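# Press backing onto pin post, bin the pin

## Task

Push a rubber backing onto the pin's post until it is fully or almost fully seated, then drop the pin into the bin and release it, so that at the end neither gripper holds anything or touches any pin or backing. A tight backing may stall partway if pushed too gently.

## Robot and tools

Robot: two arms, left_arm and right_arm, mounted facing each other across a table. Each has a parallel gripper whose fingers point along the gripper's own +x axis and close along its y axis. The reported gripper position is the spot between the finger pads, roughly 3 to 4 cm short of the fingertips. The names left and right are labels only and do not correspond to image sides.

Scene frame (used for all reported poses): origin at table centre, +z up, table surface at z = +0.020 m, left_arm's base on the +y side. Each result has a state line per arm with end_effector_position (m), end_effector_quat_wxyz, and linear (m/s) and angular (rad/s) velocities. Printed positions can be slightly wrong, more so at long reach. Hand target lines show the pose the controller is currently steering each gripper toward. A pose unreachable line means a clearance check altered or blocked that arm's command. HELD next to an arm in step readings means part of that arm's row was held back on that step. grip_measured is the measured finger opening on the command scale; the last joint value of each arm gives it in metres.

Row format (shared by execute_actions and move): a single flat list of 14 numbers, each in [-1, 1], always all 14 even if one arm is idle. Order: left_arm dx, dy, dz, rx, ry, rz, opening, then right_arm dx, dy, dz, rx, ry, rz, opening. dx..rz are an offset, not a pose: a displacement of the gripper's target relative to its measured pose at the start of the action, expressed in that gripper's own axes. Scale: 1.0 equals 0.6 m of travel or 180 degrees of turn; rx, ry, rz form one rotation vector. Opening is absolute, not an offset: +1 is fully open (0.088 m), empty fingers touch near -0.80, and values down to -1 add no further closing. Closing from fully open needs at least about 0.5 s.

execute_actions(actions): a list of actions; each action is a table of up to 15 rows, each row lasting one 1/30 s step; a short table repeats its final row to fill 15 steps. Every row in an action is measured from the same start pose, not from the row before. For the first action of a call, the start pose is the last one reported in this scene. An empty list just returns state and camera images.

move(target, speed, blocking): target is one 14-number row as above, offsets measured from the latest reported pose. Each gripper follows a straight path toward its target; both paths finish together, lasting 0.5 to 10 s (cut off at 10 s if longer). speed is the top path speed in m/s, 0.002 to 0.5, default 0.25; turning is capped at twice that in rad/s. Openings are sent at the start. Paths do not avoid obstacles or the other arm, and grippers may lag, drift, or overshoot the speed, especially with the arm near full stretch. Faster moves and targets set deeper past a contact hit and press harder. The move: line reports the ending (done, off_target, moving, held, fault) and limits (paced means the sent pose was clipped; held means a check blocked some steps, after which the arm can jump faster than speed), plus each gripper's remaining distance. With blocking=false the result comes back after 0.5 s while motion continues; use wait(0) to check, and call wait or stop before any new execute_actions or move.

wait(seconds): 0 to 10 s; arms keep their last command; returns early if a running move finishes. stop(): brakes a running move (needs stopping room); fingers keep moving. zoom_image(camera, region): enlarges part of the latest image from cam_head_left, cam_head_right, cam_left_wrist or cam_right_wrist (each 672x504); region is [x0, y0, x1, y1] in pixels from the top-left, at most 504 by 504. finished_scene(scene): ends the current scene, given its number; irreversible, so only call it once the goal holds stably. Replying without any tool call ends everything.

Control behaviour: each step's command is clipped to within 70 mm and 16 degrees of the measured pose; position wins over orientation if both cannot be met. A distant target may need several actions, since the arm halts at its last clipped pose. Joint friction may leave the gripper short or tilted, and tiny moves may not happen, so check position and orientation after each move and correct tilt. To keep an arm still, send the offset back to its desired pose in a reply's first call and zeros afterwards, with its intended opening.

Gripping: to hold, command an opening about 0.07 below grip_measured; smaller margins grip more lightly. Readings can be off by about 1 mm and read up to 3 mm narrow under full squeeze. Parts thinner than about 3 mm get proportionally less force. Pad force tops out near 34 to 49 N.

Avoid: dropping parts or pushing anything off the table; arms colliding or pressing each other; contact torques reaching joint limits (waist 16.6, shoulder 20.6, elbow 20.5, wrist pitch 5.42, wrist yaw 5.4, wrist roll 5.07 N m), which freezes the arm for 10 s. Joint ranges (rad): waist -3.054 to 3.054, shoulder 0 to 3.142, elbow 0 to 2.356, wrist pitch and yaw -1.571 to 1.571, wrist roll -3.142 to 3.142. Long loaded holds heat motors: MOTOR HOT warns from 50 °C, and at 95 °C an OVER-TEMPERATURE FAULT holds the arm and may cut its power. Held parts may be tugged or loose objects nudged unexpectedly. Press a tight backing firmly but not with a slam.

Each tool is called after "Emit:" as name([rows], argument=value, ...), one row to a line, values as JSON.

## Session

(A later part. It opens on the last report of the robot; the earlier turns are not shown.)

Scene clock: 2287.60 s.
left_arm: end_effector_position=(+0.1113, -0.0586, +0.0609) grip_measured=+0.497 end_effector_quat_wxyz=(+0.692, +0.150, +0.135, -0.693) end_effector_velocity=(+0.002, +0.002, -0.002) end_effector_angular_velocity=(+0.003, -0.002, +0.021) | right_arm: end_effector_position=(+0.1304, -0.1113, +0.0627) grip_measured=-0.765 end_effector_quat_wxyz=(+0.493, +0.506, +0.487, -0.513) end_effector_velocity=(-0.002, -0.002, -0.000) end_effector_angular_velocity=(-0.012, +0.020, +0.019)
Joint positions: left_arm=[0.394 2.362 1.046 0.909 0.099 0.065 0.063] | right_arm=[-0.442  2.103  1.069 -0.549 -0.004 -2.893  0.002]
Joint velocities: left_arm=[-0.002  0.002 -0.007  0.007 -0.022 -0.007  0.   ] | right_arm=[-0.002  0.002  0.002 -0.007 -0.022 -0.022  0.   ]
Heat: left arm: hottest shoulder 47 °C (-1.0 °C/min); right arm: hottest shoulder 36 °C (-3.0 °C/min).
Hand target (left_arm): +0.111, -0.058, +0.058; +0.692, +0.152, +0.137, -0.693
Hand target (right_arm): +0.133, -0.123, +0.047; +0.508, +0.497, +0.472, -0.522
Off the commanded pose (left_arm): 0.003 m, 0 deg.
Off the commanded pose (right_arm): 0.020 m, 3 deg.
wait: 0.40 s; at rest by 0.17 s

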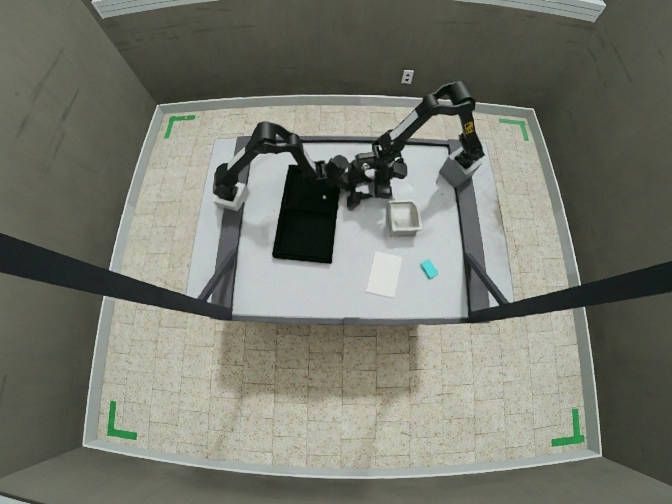

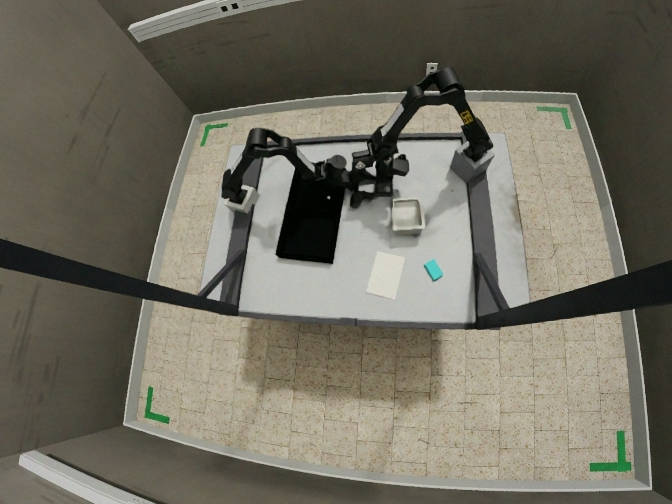

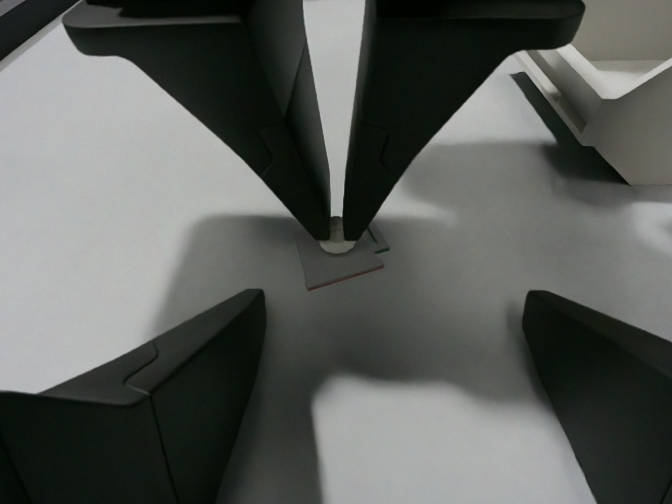

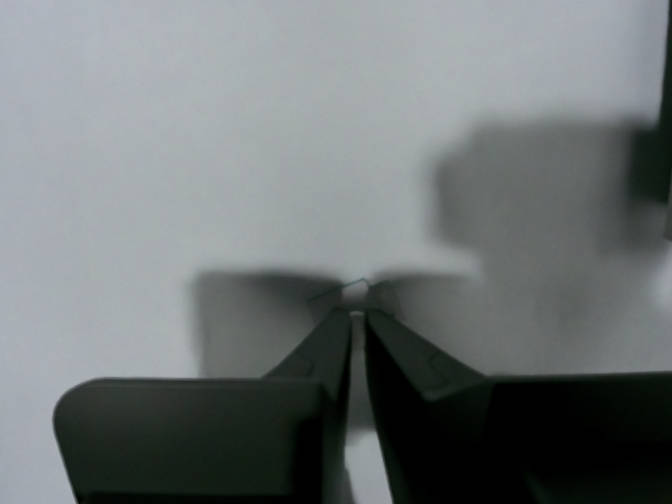

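Emit:
execute_actions([
  [[0.0005,0,-0.0053,0,0.0019,0,0.5,0.0282,0.0051,0.0196,0,-0.0163,0.0042,-0.79],[0.0005,0,-0.0053,0,0.0019,0,0.5,0.0298,0.0055,0.0210,0,-0.0174,0.0045,-0.79],[0.0005,0,-0.0053,0,0.0019,0,0.5,0.0314,0.0058,0.0223,0,-0.0185,0.0048,-0.79],[0.0005,0,-0.0053,0,0.0019,0,0.5,0.0330,0.0062,0.0237,0,-0.0196,0.0051,-0.79],[0.0005,0,-0.0053,0,0.0019,0,0.5,0.0346,0.0065,0.0250,0,-0.0207,0.0054,-0.79],[0.0005,0,-0.0053,0,0.0019,0,0.5,0.0362,0.0069,0.0264,0,-0.0218,0.0057,-0.79],[0.0005,0,-0.0053,0,0.0019,0,0.5,0.0378,0.0072,0.0277,0,-0.0229,0.0059,-0.79],[0.0005,0,-0.0053,0,0.0019,0,0.5,0.0394,0.0076,0.0291,0,-0.0240,0.0062,-0.79],[0.0005,0,-0.0053,0,0.0019,0,0.5,0.0410,0.0079,0.0304,0,-0.0251,0.0065,-0.79],[0.0005,0,-0.0053,0,0.0019,0,0.5,0.0426,0.0083,0.0318,0,-0.0262,0.0068,-0.79],[0.0005,0,-0.0053,0,0.0019,0,0.5,0.0442,0.0086,0.0331,0,-0.0273,0.0071,-0.79],[0.0005,0,-0.0053,0,0.0019,0,0.5,0.0458,0.0090,0.0345,0,-0.0284,0.0074,-0.79],[0.0005,0,-0.0053,0,0.0019,0,0.5,0.0474,0.0093,0.0358,0,-0.0295,0.0077,-0.79],[0.0005,0,-0.0053,0,0.0019,0,0.5,0.0490,0.0097,0.0372,0,-0.0306,0.0080,-0.79],[0.0005,0,-0.0053,0,0.0019,0,0.5,0.0506,0.0100,0.0385,0,-0.0317,0.0082,-0.79]],
])

Emit:
wait(seconds=0.4)

Emit:
zoom_image(camera="cam_left_wrist", region=[290, 205, 390, 295])

Scene clock: 2332.67 s.
left_arm: end_effector_position=(+0.1113, -0.0586, +0.0609) grip_measured=+0.497 end_effector_quat_wxyz=(+0.692, +0.150, +0.135, -0.693) end_effector_velocity=(+0.002, +0.003, -0.003) end_effector_angular_velocity=(+0.012, +0.005, +0.012) | right_arm: end_effector_position=(+0.1308, -0.1129, +0.0590) grip_measured=-0.765 end_effector_quat_wxyz=(+0.497, +0.504, +0.484, -0.515) end_effector_velocity=(+0.002, -0.009, -0.009) end_effector_angular_velocity=(-0.052, -0.003, +0.019)
Joint positions: left_arm=[0.394 2.362 1.046 0.909 0.099 0.065 0.063] | right_arm=[-0.442  2.116  1.07  -0.549 -0.004 -2.893  0.002]
Joint velocities: left_arm=[ 0.002 -0.002 -0.007 -0.007 -0.007 -0.007  0.   ] | right_arm=[-0.002  0.032  0.002 -0.022 -0.007 -0.022 -0.   ]
Heat: left arm: hottest shoulder 47 °C (+0.0 °C/min); right arm: hottest shoulder 32 °C (-4.0 °C/min).
Hand target (left_arm): +0.111, -0.058, +0.058; +0.692, +0.152, +0.137, -0.693
Hand target (right_arm): +0.136, -0.136, +0.035; +0.524, +0.486, +0.455, -0.531
Off the commanded pose (left_arm): 0.003 m, 0 deg.
Off the commanded pose (right_arm): 0.035 m, 5 deg.
Step readings (end_effector_position):
0: left_arm (+0.1113, -0.0586, +0.0609) | right_arm (+0.1304, -0.1113, +0.0627)
1: left_arm (+0.1113, -0.0586, +0.0609) | right_arm (+0.1304, -0.1113, +0.0625)
2: left_arm (+0.1113, -0.0586, +0.0609) | right_arm (+0.1304, -0.1114, +0.0624)
4: left_arm (+0.1113, -0.0586, +0.0609) | right_arm (+0.1305, -0.1116, +0.0620)
8: left_arm (+0.1113, -0.0586, +0.0609) | right_arm (+0.1306, -0.1122, +0.0609)
15: end_effector_position above

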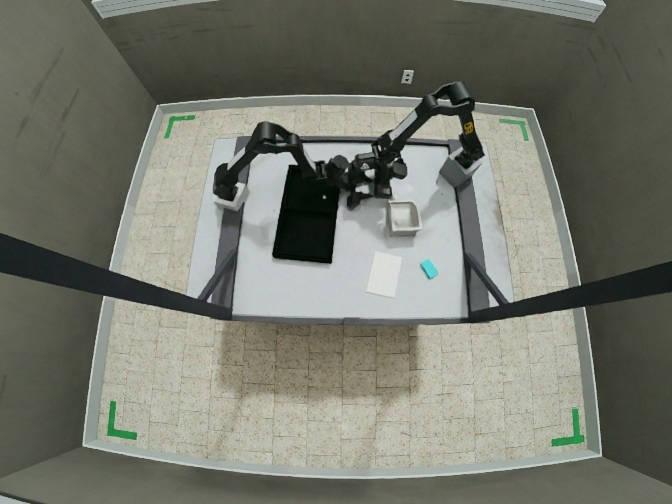

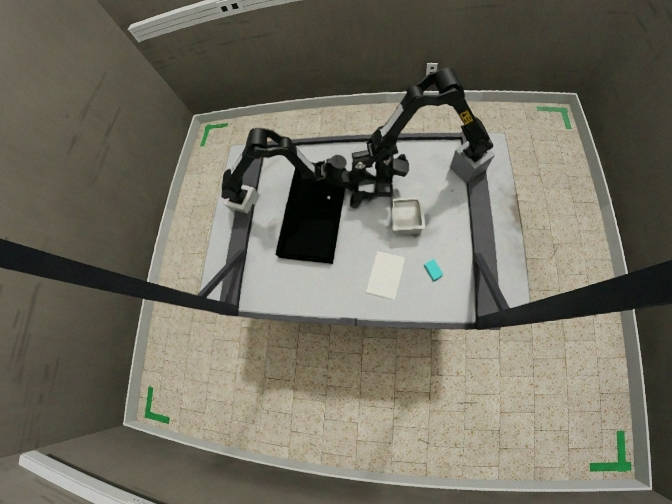

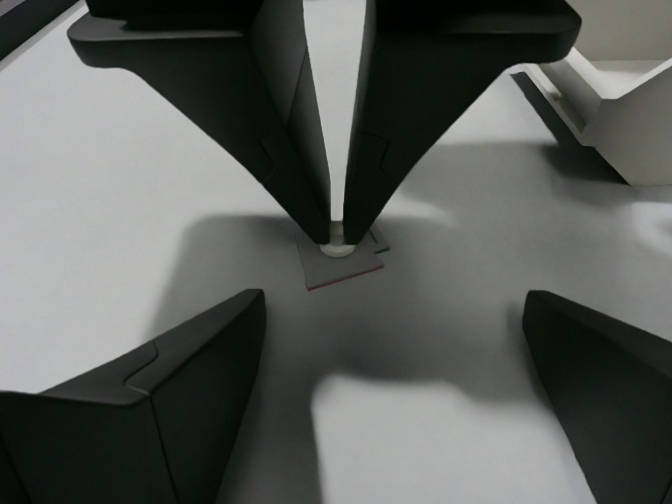

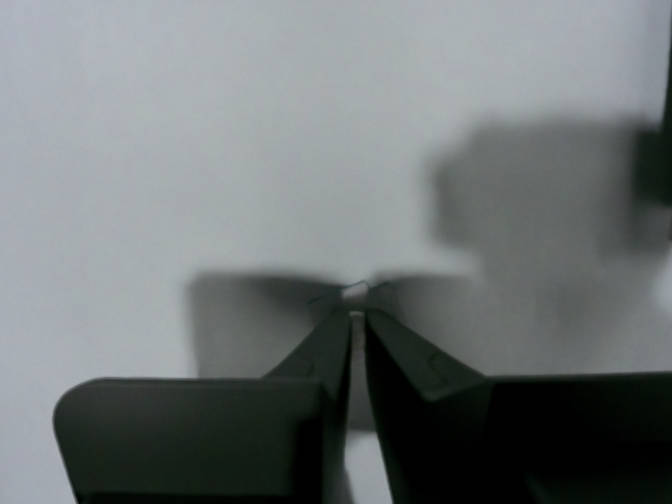

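Scene clock: 2333.07 s.
left_arm: end_effector_position=(+0.1113, -0.0586, +0.0609) grip_measured=+0.497 end_effector_quat_wxyz=(+0.692, +0.150, +0.135, -0.693) end_effector_velocity=(-0.000, +0.001, +0.000) end_effector_angular_velocity=(-0.002, -0.010, +0.001) | right_arm: end_effector_position=(+0.1308, -0.1130, +0.0586) grip_measured=-0.765 end_effector_quat_wxyz=(+0.497, +0.503, +0.484, -0.515) end_effector_velocity=(+0.002, -0.001, +0.002) end_effector_angular_velocity=(-0.004, +0.007, -0.000)
Joint positions: left_arm=[0.394 2.362 1.046 0.909 0.099 0.065 0.063] | right_arm=[-0.442  2.117  1.07  -0.549 -0.004 -2.893  0.002]
Joint velocities: left_arm=[-0.002 -0.002 -0.007  0.007 -0.007  0.007 -0.   ] | right_arm=[-0.007 -0.007 -0.002 -0.007 -0.007 -0.007 -0.   ]
Heat: left arm: hottest shoulder 47 °C (+0.0 °C/min); right arm: hottest shoulder 32 °C (-4.1 °C/min).
Hand target (left_arm): +0.111, -0.058, +0.058; +0.692, +0.152, +0.137, -0.693
Hand target (right_arm): +0.136, -0.136, +0.035; +0.524, +0.486, +0.456, -0.531
Off the commanded pose (left_arm): 0.003 m, 0 deg.
Off the commanded pose (right_arm): 0.034 m, 5 deg.
wait: 0.40 s; at rest by 0.17 s

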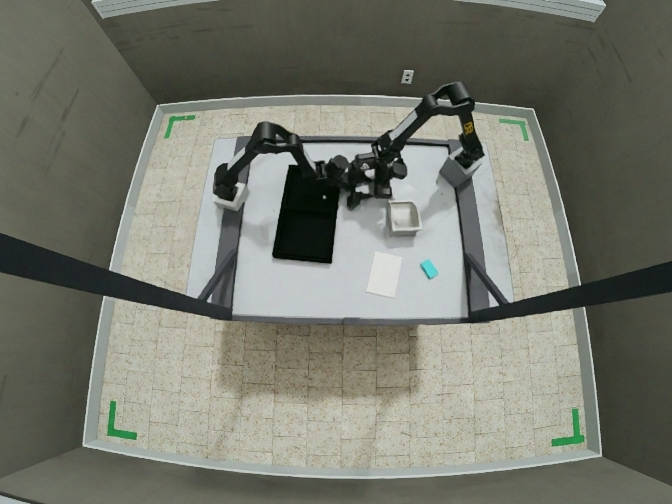

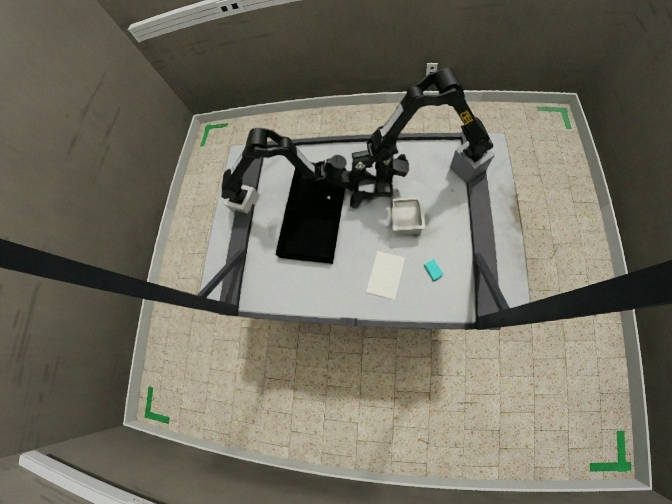

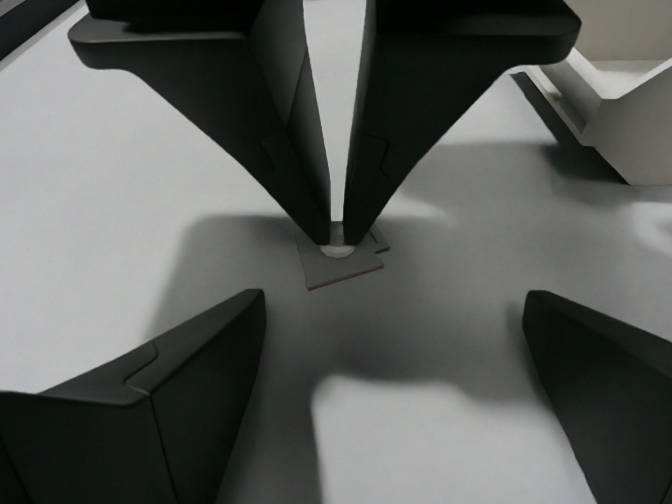

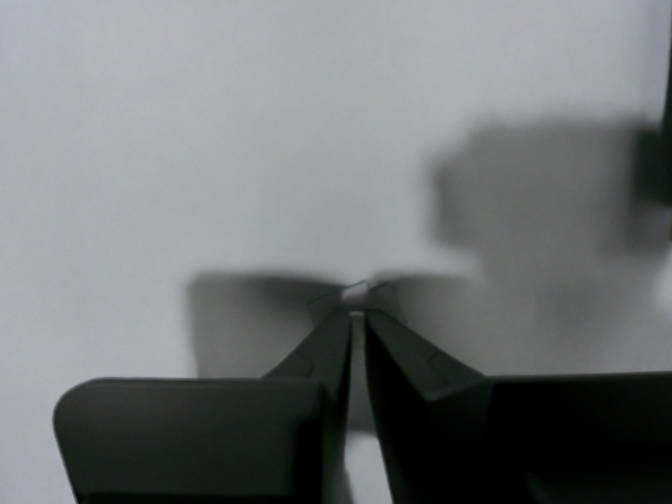

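Region (290, 205, 390, 295) of cam_left_wrist's 672x504 image, scaled by 5.040, with more detail than that image has; it fills the top 454 rows of this view, and the rest is white.

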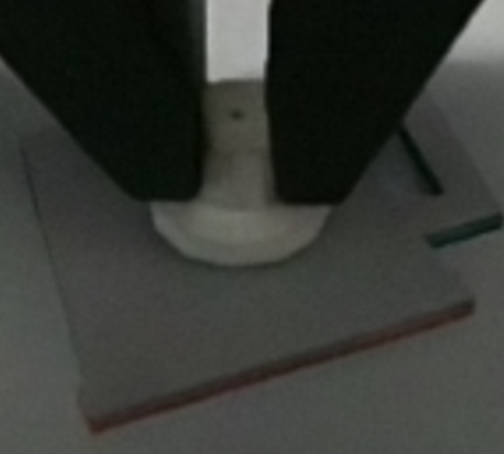

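Emit:
execute_actions(actions=[])

Scene clock: 2361.07 s.
left_arm: end_effector_position=(+0.1113, -0.0586, +0.0609) grip_measured=+0.497 end_effector_quat_wxyz=(+0.692, +0.150, +0.135, -0.693) end_effector_velocity=(+0.002, +0.002, -0.004) end_effector_angular_velocity=(+0.023, +0.027, +0.032) | right_arm: end_effector_position=(+0.1308, -0.1130, +0.0586) grip_measured=-0.765 end_effector_quat_wxyz=(+0.497, +0.503, +0.484, -0.515) end_effector_velocity=(-0.001, -0.003, +0.000) end_effector_angular_velocity=(-0.009, +0.006, +0.010)
Joint positions: left_arm=[0.394 2.362 1.046 0.909 0.099 0.065 0.063] | right_arm=[-0.442  2.117  1.07  -0.549 -0.004 -2.893  0.002]
Joint velocities: left_arm=[-0.002 -0.002 -0.002 -0.022 -0.022 -0.037 -0.   ] | right_arm=[ 0.002 -0.002 -0.002 -0.007 -0.007 -0.007 -0.   ]
Heat: left arm: hottest shoulder 47 °C (+0.0 °C/min); right arm: hottest shoulder 30 °C (-4.0 °C/min).
Hand target (left_arm): +0.111, -0.058, +0.058; +0.692, +0.152, +0.137, -0.693
Hand target (right_arm): +0.136, -0.136, +0.035; +0.524, +0.486, +0.456, -0.531
Off the commanded pose (left_arm): 0.003 m, 0 deg.
Off the commanded pose (right_arm): 0.034 m, 5 deg.

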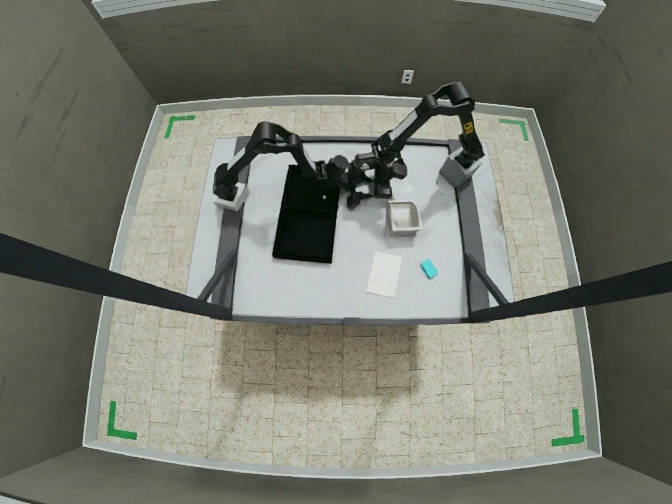

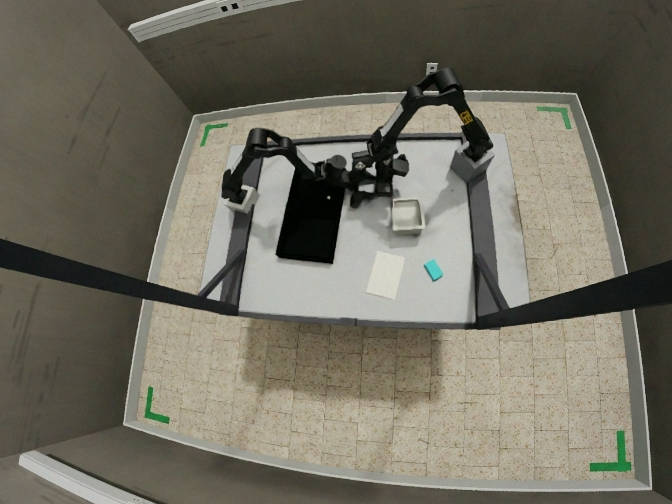

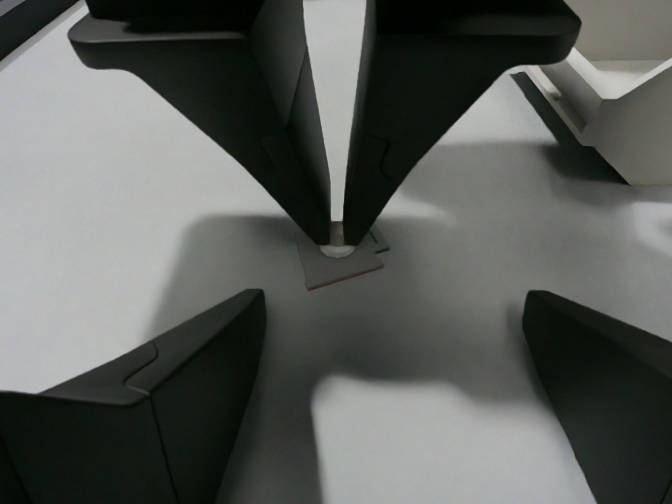

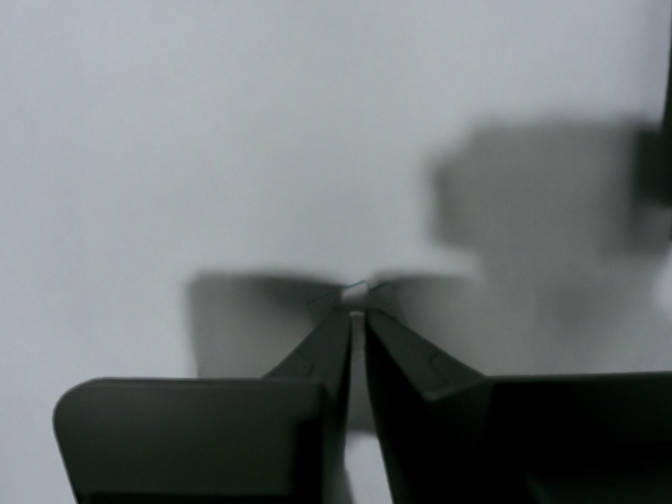

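Emit:
execute_actions([
  [[0.0005,0,-0.0053,0,0.0019,0,0.5,0.0406,0.0103,0.0390,0,-0.0288,0.0077,-0.79],[0.0005,0,-0.0053,0,0.0019,0,0.5,0.0418,0.0105,0.0401,0,-0.0296,0.0080,-0.79],[0.0005,0,-0.0053,0,0.0019,0,0.5,0.0431,0.0108,0.0411,0,-0.0305,0.0082,-0.79],[0.0005,0,-0.0053,0,0.0019,0,0.5,0.0444,0.0111,0.0422,0,-0.0313,0.0084,-0.79],[0.0005,0,-0.0053,0,0.0019,0,0.5,0.0456,0.0114,0.0432,0,-0.0322,0.0086,-0.79],[0.0005,0,-0.0053,0,0.0019,0,0.5,0.0469,0.0116,0.0442,0,-0.0331,0.0089,-0.79],[0.0005,0,-0.0053,0,0.0019,0,0.5,0.0482,0.0119,0.0453,0,-0.0339,0.0091,-0.79],[0.0005,0,-0.0053,0,0.0019,0,0.5,0.0494,0.0122,0.0463,0,-0.0348,0.0093,-0.79],[0.0005,0,-0.0053,0,0.0019,0,0.5,0.0507,0.0125,0.0474,0,-0.0356,0.0095,-0.79],[0.0005,0,-0.0053,0,0.0019,0,0.5,0.0520,0.0127,0.0484,0,-0.0365,0.0098,-0.79],[0.0005,0,-0.0053,0,0.0019,0,0.5,0.0532,0.0130,0.0494,0,-0.0374,0.0100,-0.79],[0.0005,0,-0.0053,0,0.0019,0,0.5,0.0545,0.0133,0.0505,0,-0.0382,0.0102,-0.79],[0.0005,0,-0.0053,0,0.0019,0,0.5,0.0558,0.0135,0.0515,0,-0.0391,0.0104,-0.79],[0.0005,0,-0.0053,0,0.0019,0,0.5,0.0570,0.0138,0.0526,0,-0.0399,0.0107,-0.79],[0.0005,0,-0.0053,0,0.0019,0,0.5,0.0583,0.0141,0.0536,0,-0.0408,0.0109,-0.79]],
])

Emit:
zoom_image(camera="cam_left_wrist", region=[290, 205, 390, 295])

Scene clock: 2394.87 s.
left_arm: end_effector_position=(+0.1113, -0.0586, +0.0609) grip_measured=+0.497 end_effector_quat_wxyz=(+0.692, +0.150, +0.135, -0.693) end_effector_velocity=(-0.000, +0.002, -0.003) end_effector_angular_velocity=(+0.012, +0.019, +0.013) | right_arm: end_effector_position=(+0.1311, -0.1143, +0.0568) grip_measured=-0.765 end_effector_quat_wxyz=(+0.499, +0.502, +0.481, -0.517) end_effector_velocity=(+0.002, -0.002, -0.008) end_effector_angular_velocity=(-0.015, -0.011, +0.005)
Joint positions: left_arm=[0.394 2.362 1.046 0.909 0.099 0.065 0.063] | right_arm=[-0.442  2.123  1.07  -0.551 -0.004 -2.893  0.002]
Joint velocities: left_arm=[-0.002 -0.002 -0.007 -0.007 -0.007 -0.022 -0.   ] | right_arm=[-0.002  0.027  0.002  0.007  0.007 -0.007 -0.   ]
Heat: left arm: hottest shoulder 47 °C (+0.0 °C/min); right arm: hottest shoulder 29 °C (-3.0 °C/min).
Hand target (left_arm): +0.111, -0.058, +0.058; +0.692, +0.152, +0.137, -0.693
Hand target (right_arm): +0.138, -0.147, +0.029; +0.536, +0.478, +0.442, -0.538
Off the commanded pose (left_arm): 0.003 m, 0 deg.
Off the commanded pose (right_arm): 0.046 m, 7 deg.
Step readings (end_effector_position):
0: left_arm (+0.1113, -0.0586, +0.0609) | right_arm (+0.1308, -0.1130, +0.0586)
1: left_arm (+0.1113, -0.0586, +0.0609) | right_arm (+0.1308, -0.1130, +0.0586)
2: left_arm (+0.1113, -0.0586, +0.0609) | right_arm (+0.1308, -0.1131, +0.0586)
4: left_arm (+0.1113, -0.0586, +0.0609) | right_arm (+0.1308, -0.1132, +0.0586)
8: left_arm (+0.1113, -0.0586, +0.0609) | right_arm (+0.1309, -0.1134, +0.0584)
15: end_effector_position above

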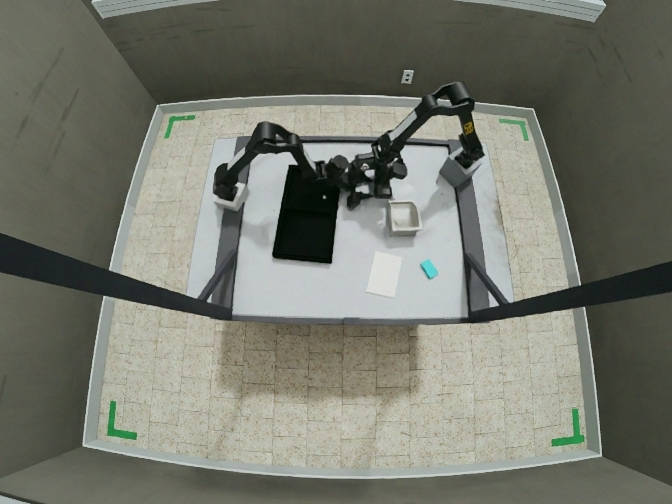

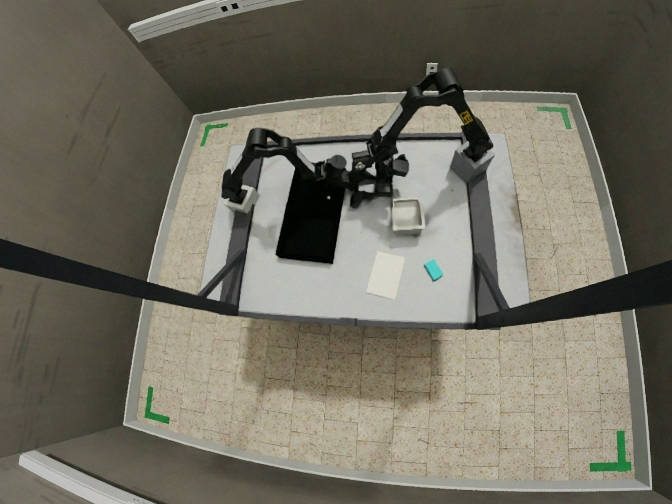

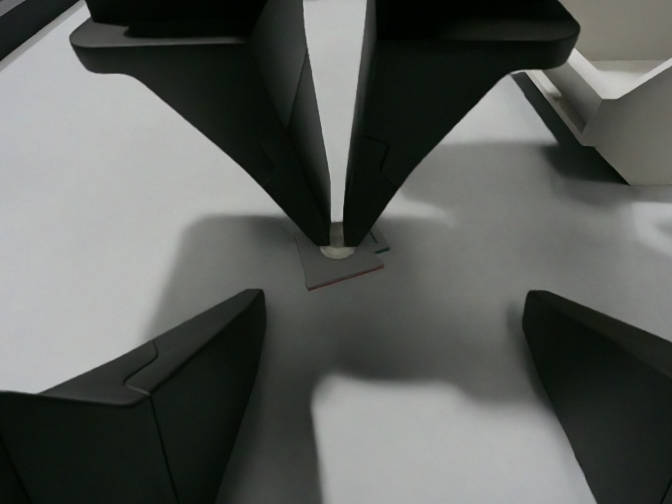

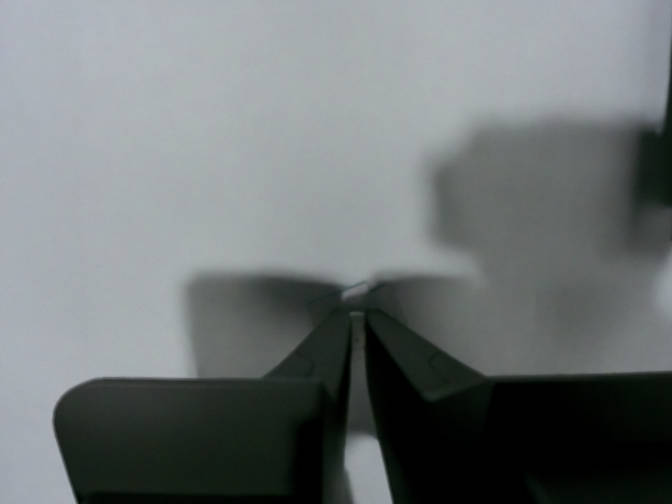

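Region (290, 205, 390, 295) of cam_left_wrist's 672x504 image, scaled by 5.040, with more detail than that image has; it fills the top 454 rows of this view, and the rest is white.

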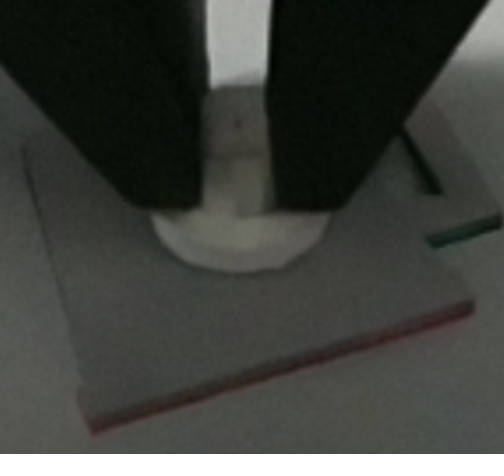

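Emit:
execute_actions(actions=[])

Emit:
zoom_image(camera="cam_left_wrist", region=[290, 205, 390, 295])

Scene clock: 2399.63 s.
left_arm: end_effector_position=(+0.1113, -0.0586, +0.0609) grip_measured=+0.497 end_effector_quat_wxyz=(+0.692, +0.150, +0.135, -0.693) end_effector_velocity=(-0.000, +0.002, -0.003) end_effector_angular_velocity=(+0.012, +0.019, +0.013) | right_arm: end_effector_position=(+0.1311, -0.1145, +0.0566) grip_measured=-0.765 end_effector_quat_wxyz=(+0.500, +0.502, +0.481, -0.517) end_effector_velocity=(+0.000, -0.002, +0.000) end_effector_angular_velocity=(-0.009, +0.006, +0.005)
Joint positions: left_arm=[0.394 2.362 1.046 0.909 0.099 0.065 0.063] | right_arm=[-0.442  2.124  1.07  -0.551 -0.004 -2.893  0.002]
Joint velocities: left_arm=[-0.002 -0.002 -0.007 -0.007 -0.007 -0.022 -0.   ] | right_arm=[-0.002 -0.002 -0.002 -0.007 -0.007 -0.007 -0.   ]
Heat: left arm: hottest shoulder 47 °C (+0.0 °C/min); right arm: hottest shoulder 29 °C (-3.0 °C/min).
Hand target (left_arm): +0.111, -0.058, +0.058; +0.692, +0.152, +0.137, -0.693
Hand target (right_arm): +0.138, -0.147, +0.029; +0.536, +0.478, +0.442, -0.538
Off the commanded pose (left_arm): 0.003 m, 0 deg.
Off the commanded pose (right_arm): 0.046 m, 7 deg.

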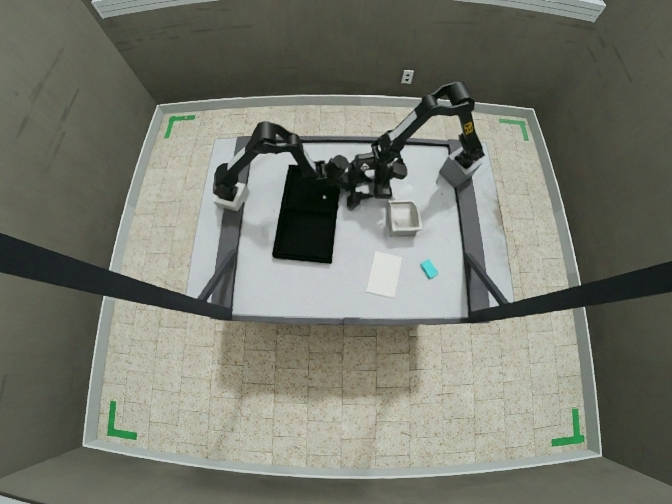

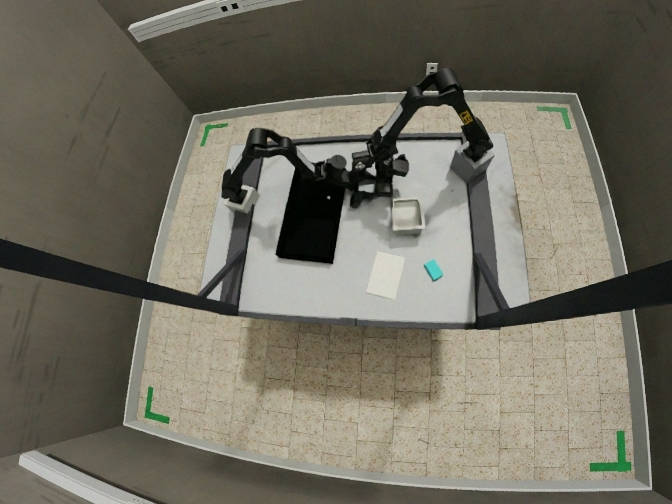

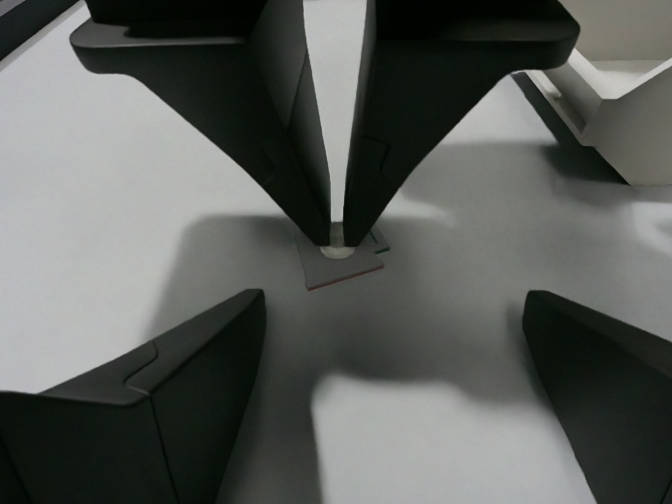

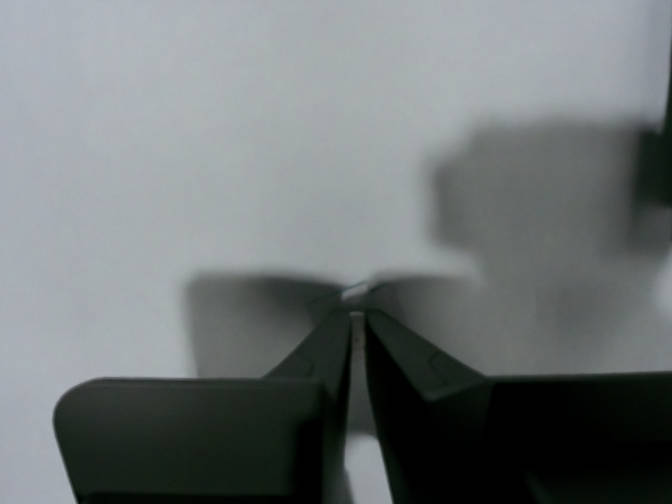

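Region (290, 205, 390, 295) of cam_left_wrist's 672x504 image, scaled by 5.040, with more detail than that image has; it fills the top 454 rows of this view, and the rest is white.

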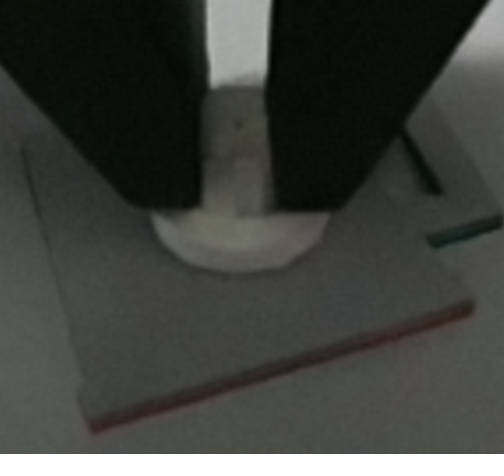

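Emit:
execute_actions([
  [[0.0005,0,-0.0053,0,0.0019,0,0.5,0.0558,0.0138,0.0518,0,-0.0387,0.0104,-0.79],[0.0005,0,-0.0053,0,0.0019,0,0.5,0.0568,0.0140,0.0526,0,-0.0393,0.0105,-0.79],[0.0005,0,-0.0053,0,0.0019,0,0.5,0.0579,0.0142,0.0534,0,-0.0400,0.0107,-0.79],[0.0005,0,-0.0053,0,0.0019,0,0.5,0.0589,0.0144,0.0542,0,-0.0406,0.0109,-0.79],[0.0005,0,-0.0053,0,0.0019,0,0.5,0.0600,0.0146,0.0550,0,-0.0413,0.0111,-0.79],[0.0005,0,-0.0053,0,0.0019,0,0.5,0.0610,0.0148,0.0558,0,-0.0420,0.0112,-0.79],[0.0005,0,-0.0053,0,0.0019,0,0.5,0.0621,0.0150,0.0566,0,-0.0426,0.0114,-0.79],[0.0005,0,-0.0053,0,0.0019,0,0.5,0.0631,0.0153,0.0573,0,-0.0433,0.0116,-0.79],[0.0005,0,-0.0053,0,0.0019,0,0.5,0.0642,0.0155,0.0581,0,-0.0439,0.0118,-0.79],[0.0005,0,-0.0053,0,0.0019,0,0.5,0.0652,0.0157,0.0589,0,-0.0446,0.0119,-0.79],[0.0005,0,-0.0053,0,0.0019,0,0.5,0.0663,0.0159,0.0597,0,-0.0453,0.0121,-0.79],[0.0005,0,-0.0053,0,0.0019,0,0.5,0.0673,0.0161,0.0605,0,-0.0459,0.0123,-0.79],[0.0005,0,-0.0053,0,0.0019,0,0.5,0.0684,0.0163,0.0613,0,-0.0466,0.0125,-0.79],[0.0005,0,-0.0053,0,0.0019,0,0.5,0.0694,0.0165,0.0621,0,-0.0472,0.0126,-0.79],[0.0005,0,-0.0053,0,0.0019,0,0.5,0.0705,0.0167,0.0629,0,-0.0479,0.0128,-0.79]],
])

Emit:
execute_actions(actions=[])

Emit:
zoom_image(camera="cam_left_wrist", region=[290, 205, 390, 295])

Scene clock: 2456.50 s.
left_arm: end_effector_position=(+0.1113, -0.0586, +0.0609) grip_measured=+0.497 end_effector_quat_wxyz=(+0.692, +0.150, +0.135, -0.693) end_effector_velocity=(-0.002, -0.002, +0.005) end_effector_angular_velocity=(-0.022, +0.021, -0.000) | right_arm: end_effector_position=(+0.1313, -0.1157, +0.0545) grip_measured=-0.765 end_effector_quat_wxyz=(+0.502, +0.501, +0.479, -0.518) end_effector_velocity=(+0.003, -0.003, -0.003) end_effector_angular_velocity=(-0.015, -0.011, -0.009)
Joint positions: left_arm=[0.394 2.362 1.046 0.909 0.099 0.065 0.063] | right_arm=[-0.442  2.131  1.07  -0.551 -0.004 -2.893  0.002]
Joint velocities: left_arm=[-0.002 -0.002 -0.002  0.022  0.007 -0.022 -0.   ] | right_arm=[-0.002  0.007 -0.002 -0.007  0.007  0.007 -0.   ]
Heat: left arm: hottest shoulder 47 °C (+0.0 °C/min); right arm: hottest shoulder 28 °C (-1.0 °C/min).
Hand target (left_arm): +0.111, -0.058, +0.058; +0.692, +0.152, +0.137, -0.693
Hand target (right_arm): +0.140, -0.155, +0.022; +0.544, +0.472, +0.432, -0.543
Off the commanded pose (left_arm): 0.003 m, 0 deg.
Off the commanded pose (right_arm): 0.055 m, 9 deg.
Step readings (end_effector_position):
0: left_arm (+0.1113, -0.0586, +0.0609) | right_arm (+0.1311, -0.1145, +0.0566)
1: left_arm (+0.1113, -0.0586, +0.0609) | right_arm (+0.1311, -0.1145, +0.0566)
2: left_arm (+0.1113, -0.0586, +0.0609) | right_arm (+0.1311, -0.1145, +0.0566)
4: left_arm (+0.1113, -0.0586, +0.0609) | right_arm (+0.1311, -0.1145, +0.0565)
8: left_arm (+0.1113, -0.0586, +0.0609) | right_arm (+0.1312, -0.1150, +0.0557)
15: end_effector_position above

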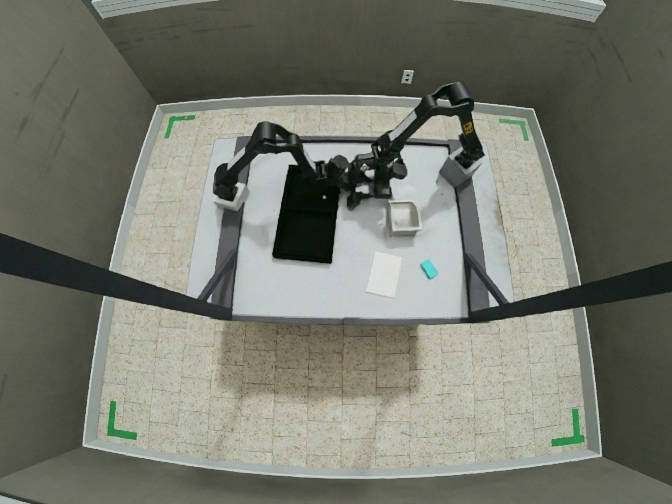

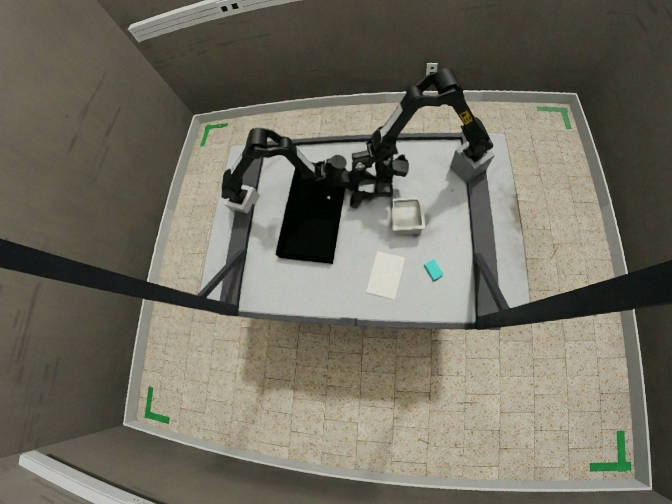

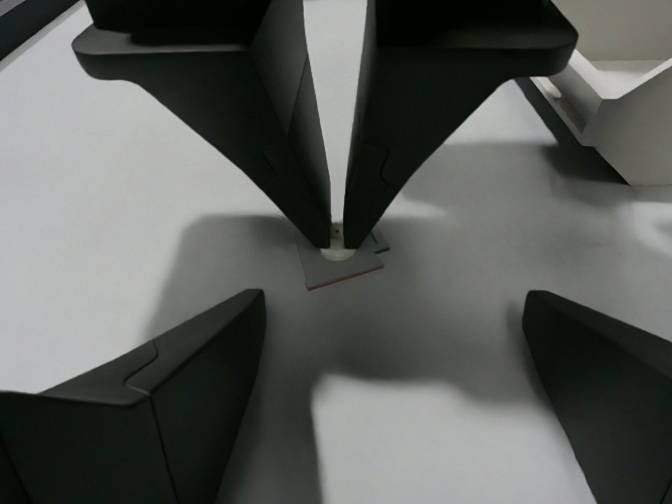

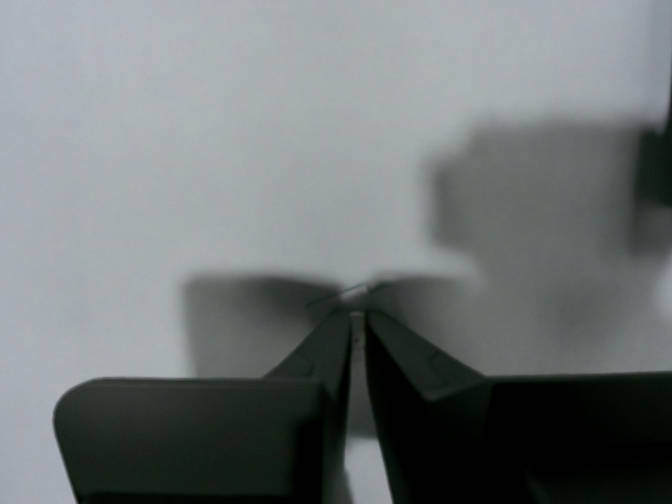

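Scene clock: 2456.50 s.
left_arm: end_effector_position=(+0.1113, -0.0586, +0.0609) grip_measured=+0.497 end_effector_quat_wxyz=(+0.692, +0.150, +0.135, -0.693) end_effector_velocity=(-0.002, -0.002, +0.005) end_effector_angular_velocity=(-0.022, +0.021, -0.000) | right_arm: end_effector_position=(+0.1313, -0.1157, +0.0545) grip_measured=-0.765 end_effector_quat_wxyz=(+0.502, +0.501, +0.479, -0.518) end_effector_velocity=(+0.003, -0.003, -0.003) end_effector_angular_velocity=(-0.015, -0.011, -0.009)
Joint positions: left_arm=[0.394 2.362 1.046 0.909 0.099 0.065 0.063] | right_arm=[-0.442  2.131  1.07  -0.551 -0.004 -2.893  0.002]
Joint velocities: left_arm=[-0.002 -0.002 -0.002  0.022  0.007 -0.022 -0.   ] | right_arm=[-0.002  0.007 -0.002 -0.007  0.007  0.007 -0.   ]
Heat: left arm: hottest shoulder 47 °C (+0.0 °C/min); right arm: hottest shoulder 28 °C (-1.0 °C/min).
Hand target (left_arm): +0.111, -0.058, +0.058; +0.692, +0.152, +0.137, -0.693
Hand target (right_arm): +0.140, -0.155, +0.022; +0.544, +0.472, +0.432, -0.543
Off the commanded pose (left_arm): 0.003 m, 0 deg.
Off the commanded pose (right_arm): 0.055 m, 9 deg.

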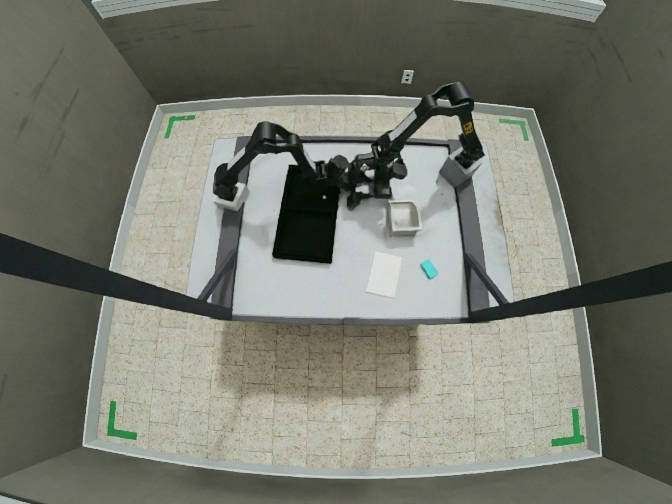

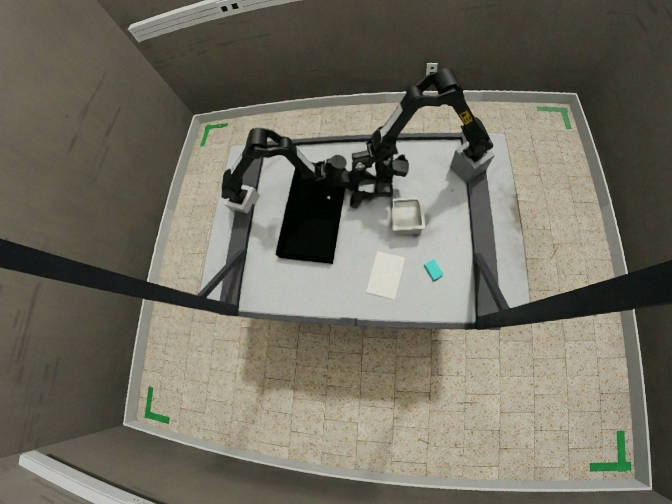

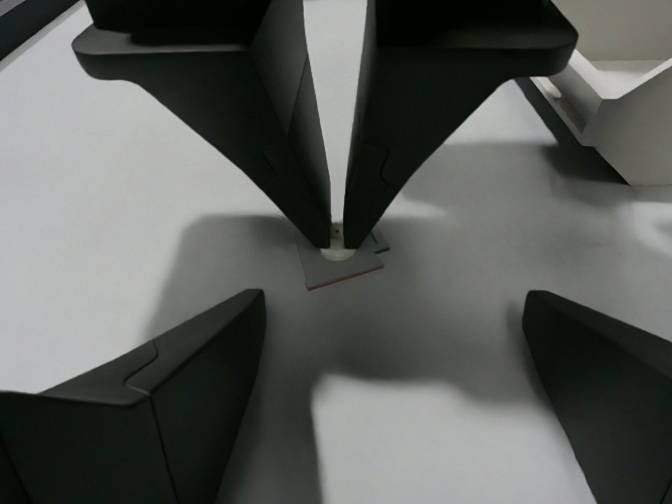

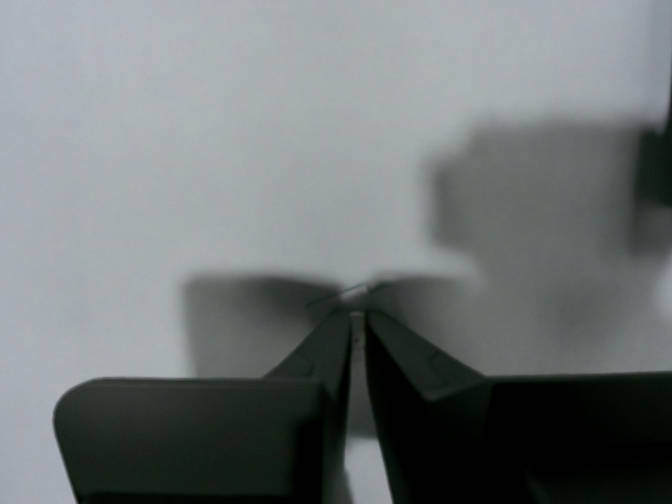

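Region (290, 205, 390, 295) of cam_left_wrist's 672x504 image, scaled by 5.040, with more detail than that image has; it fills the top 454 rows of this view, and the rest is white.

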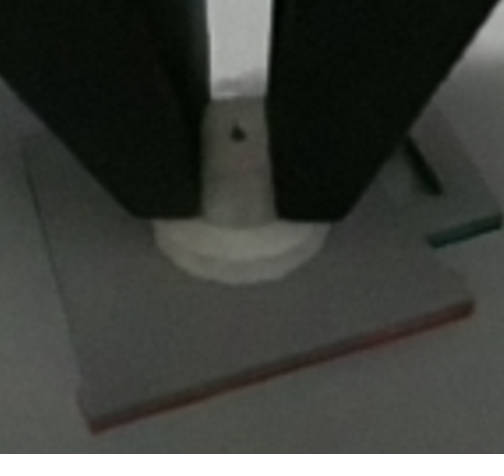

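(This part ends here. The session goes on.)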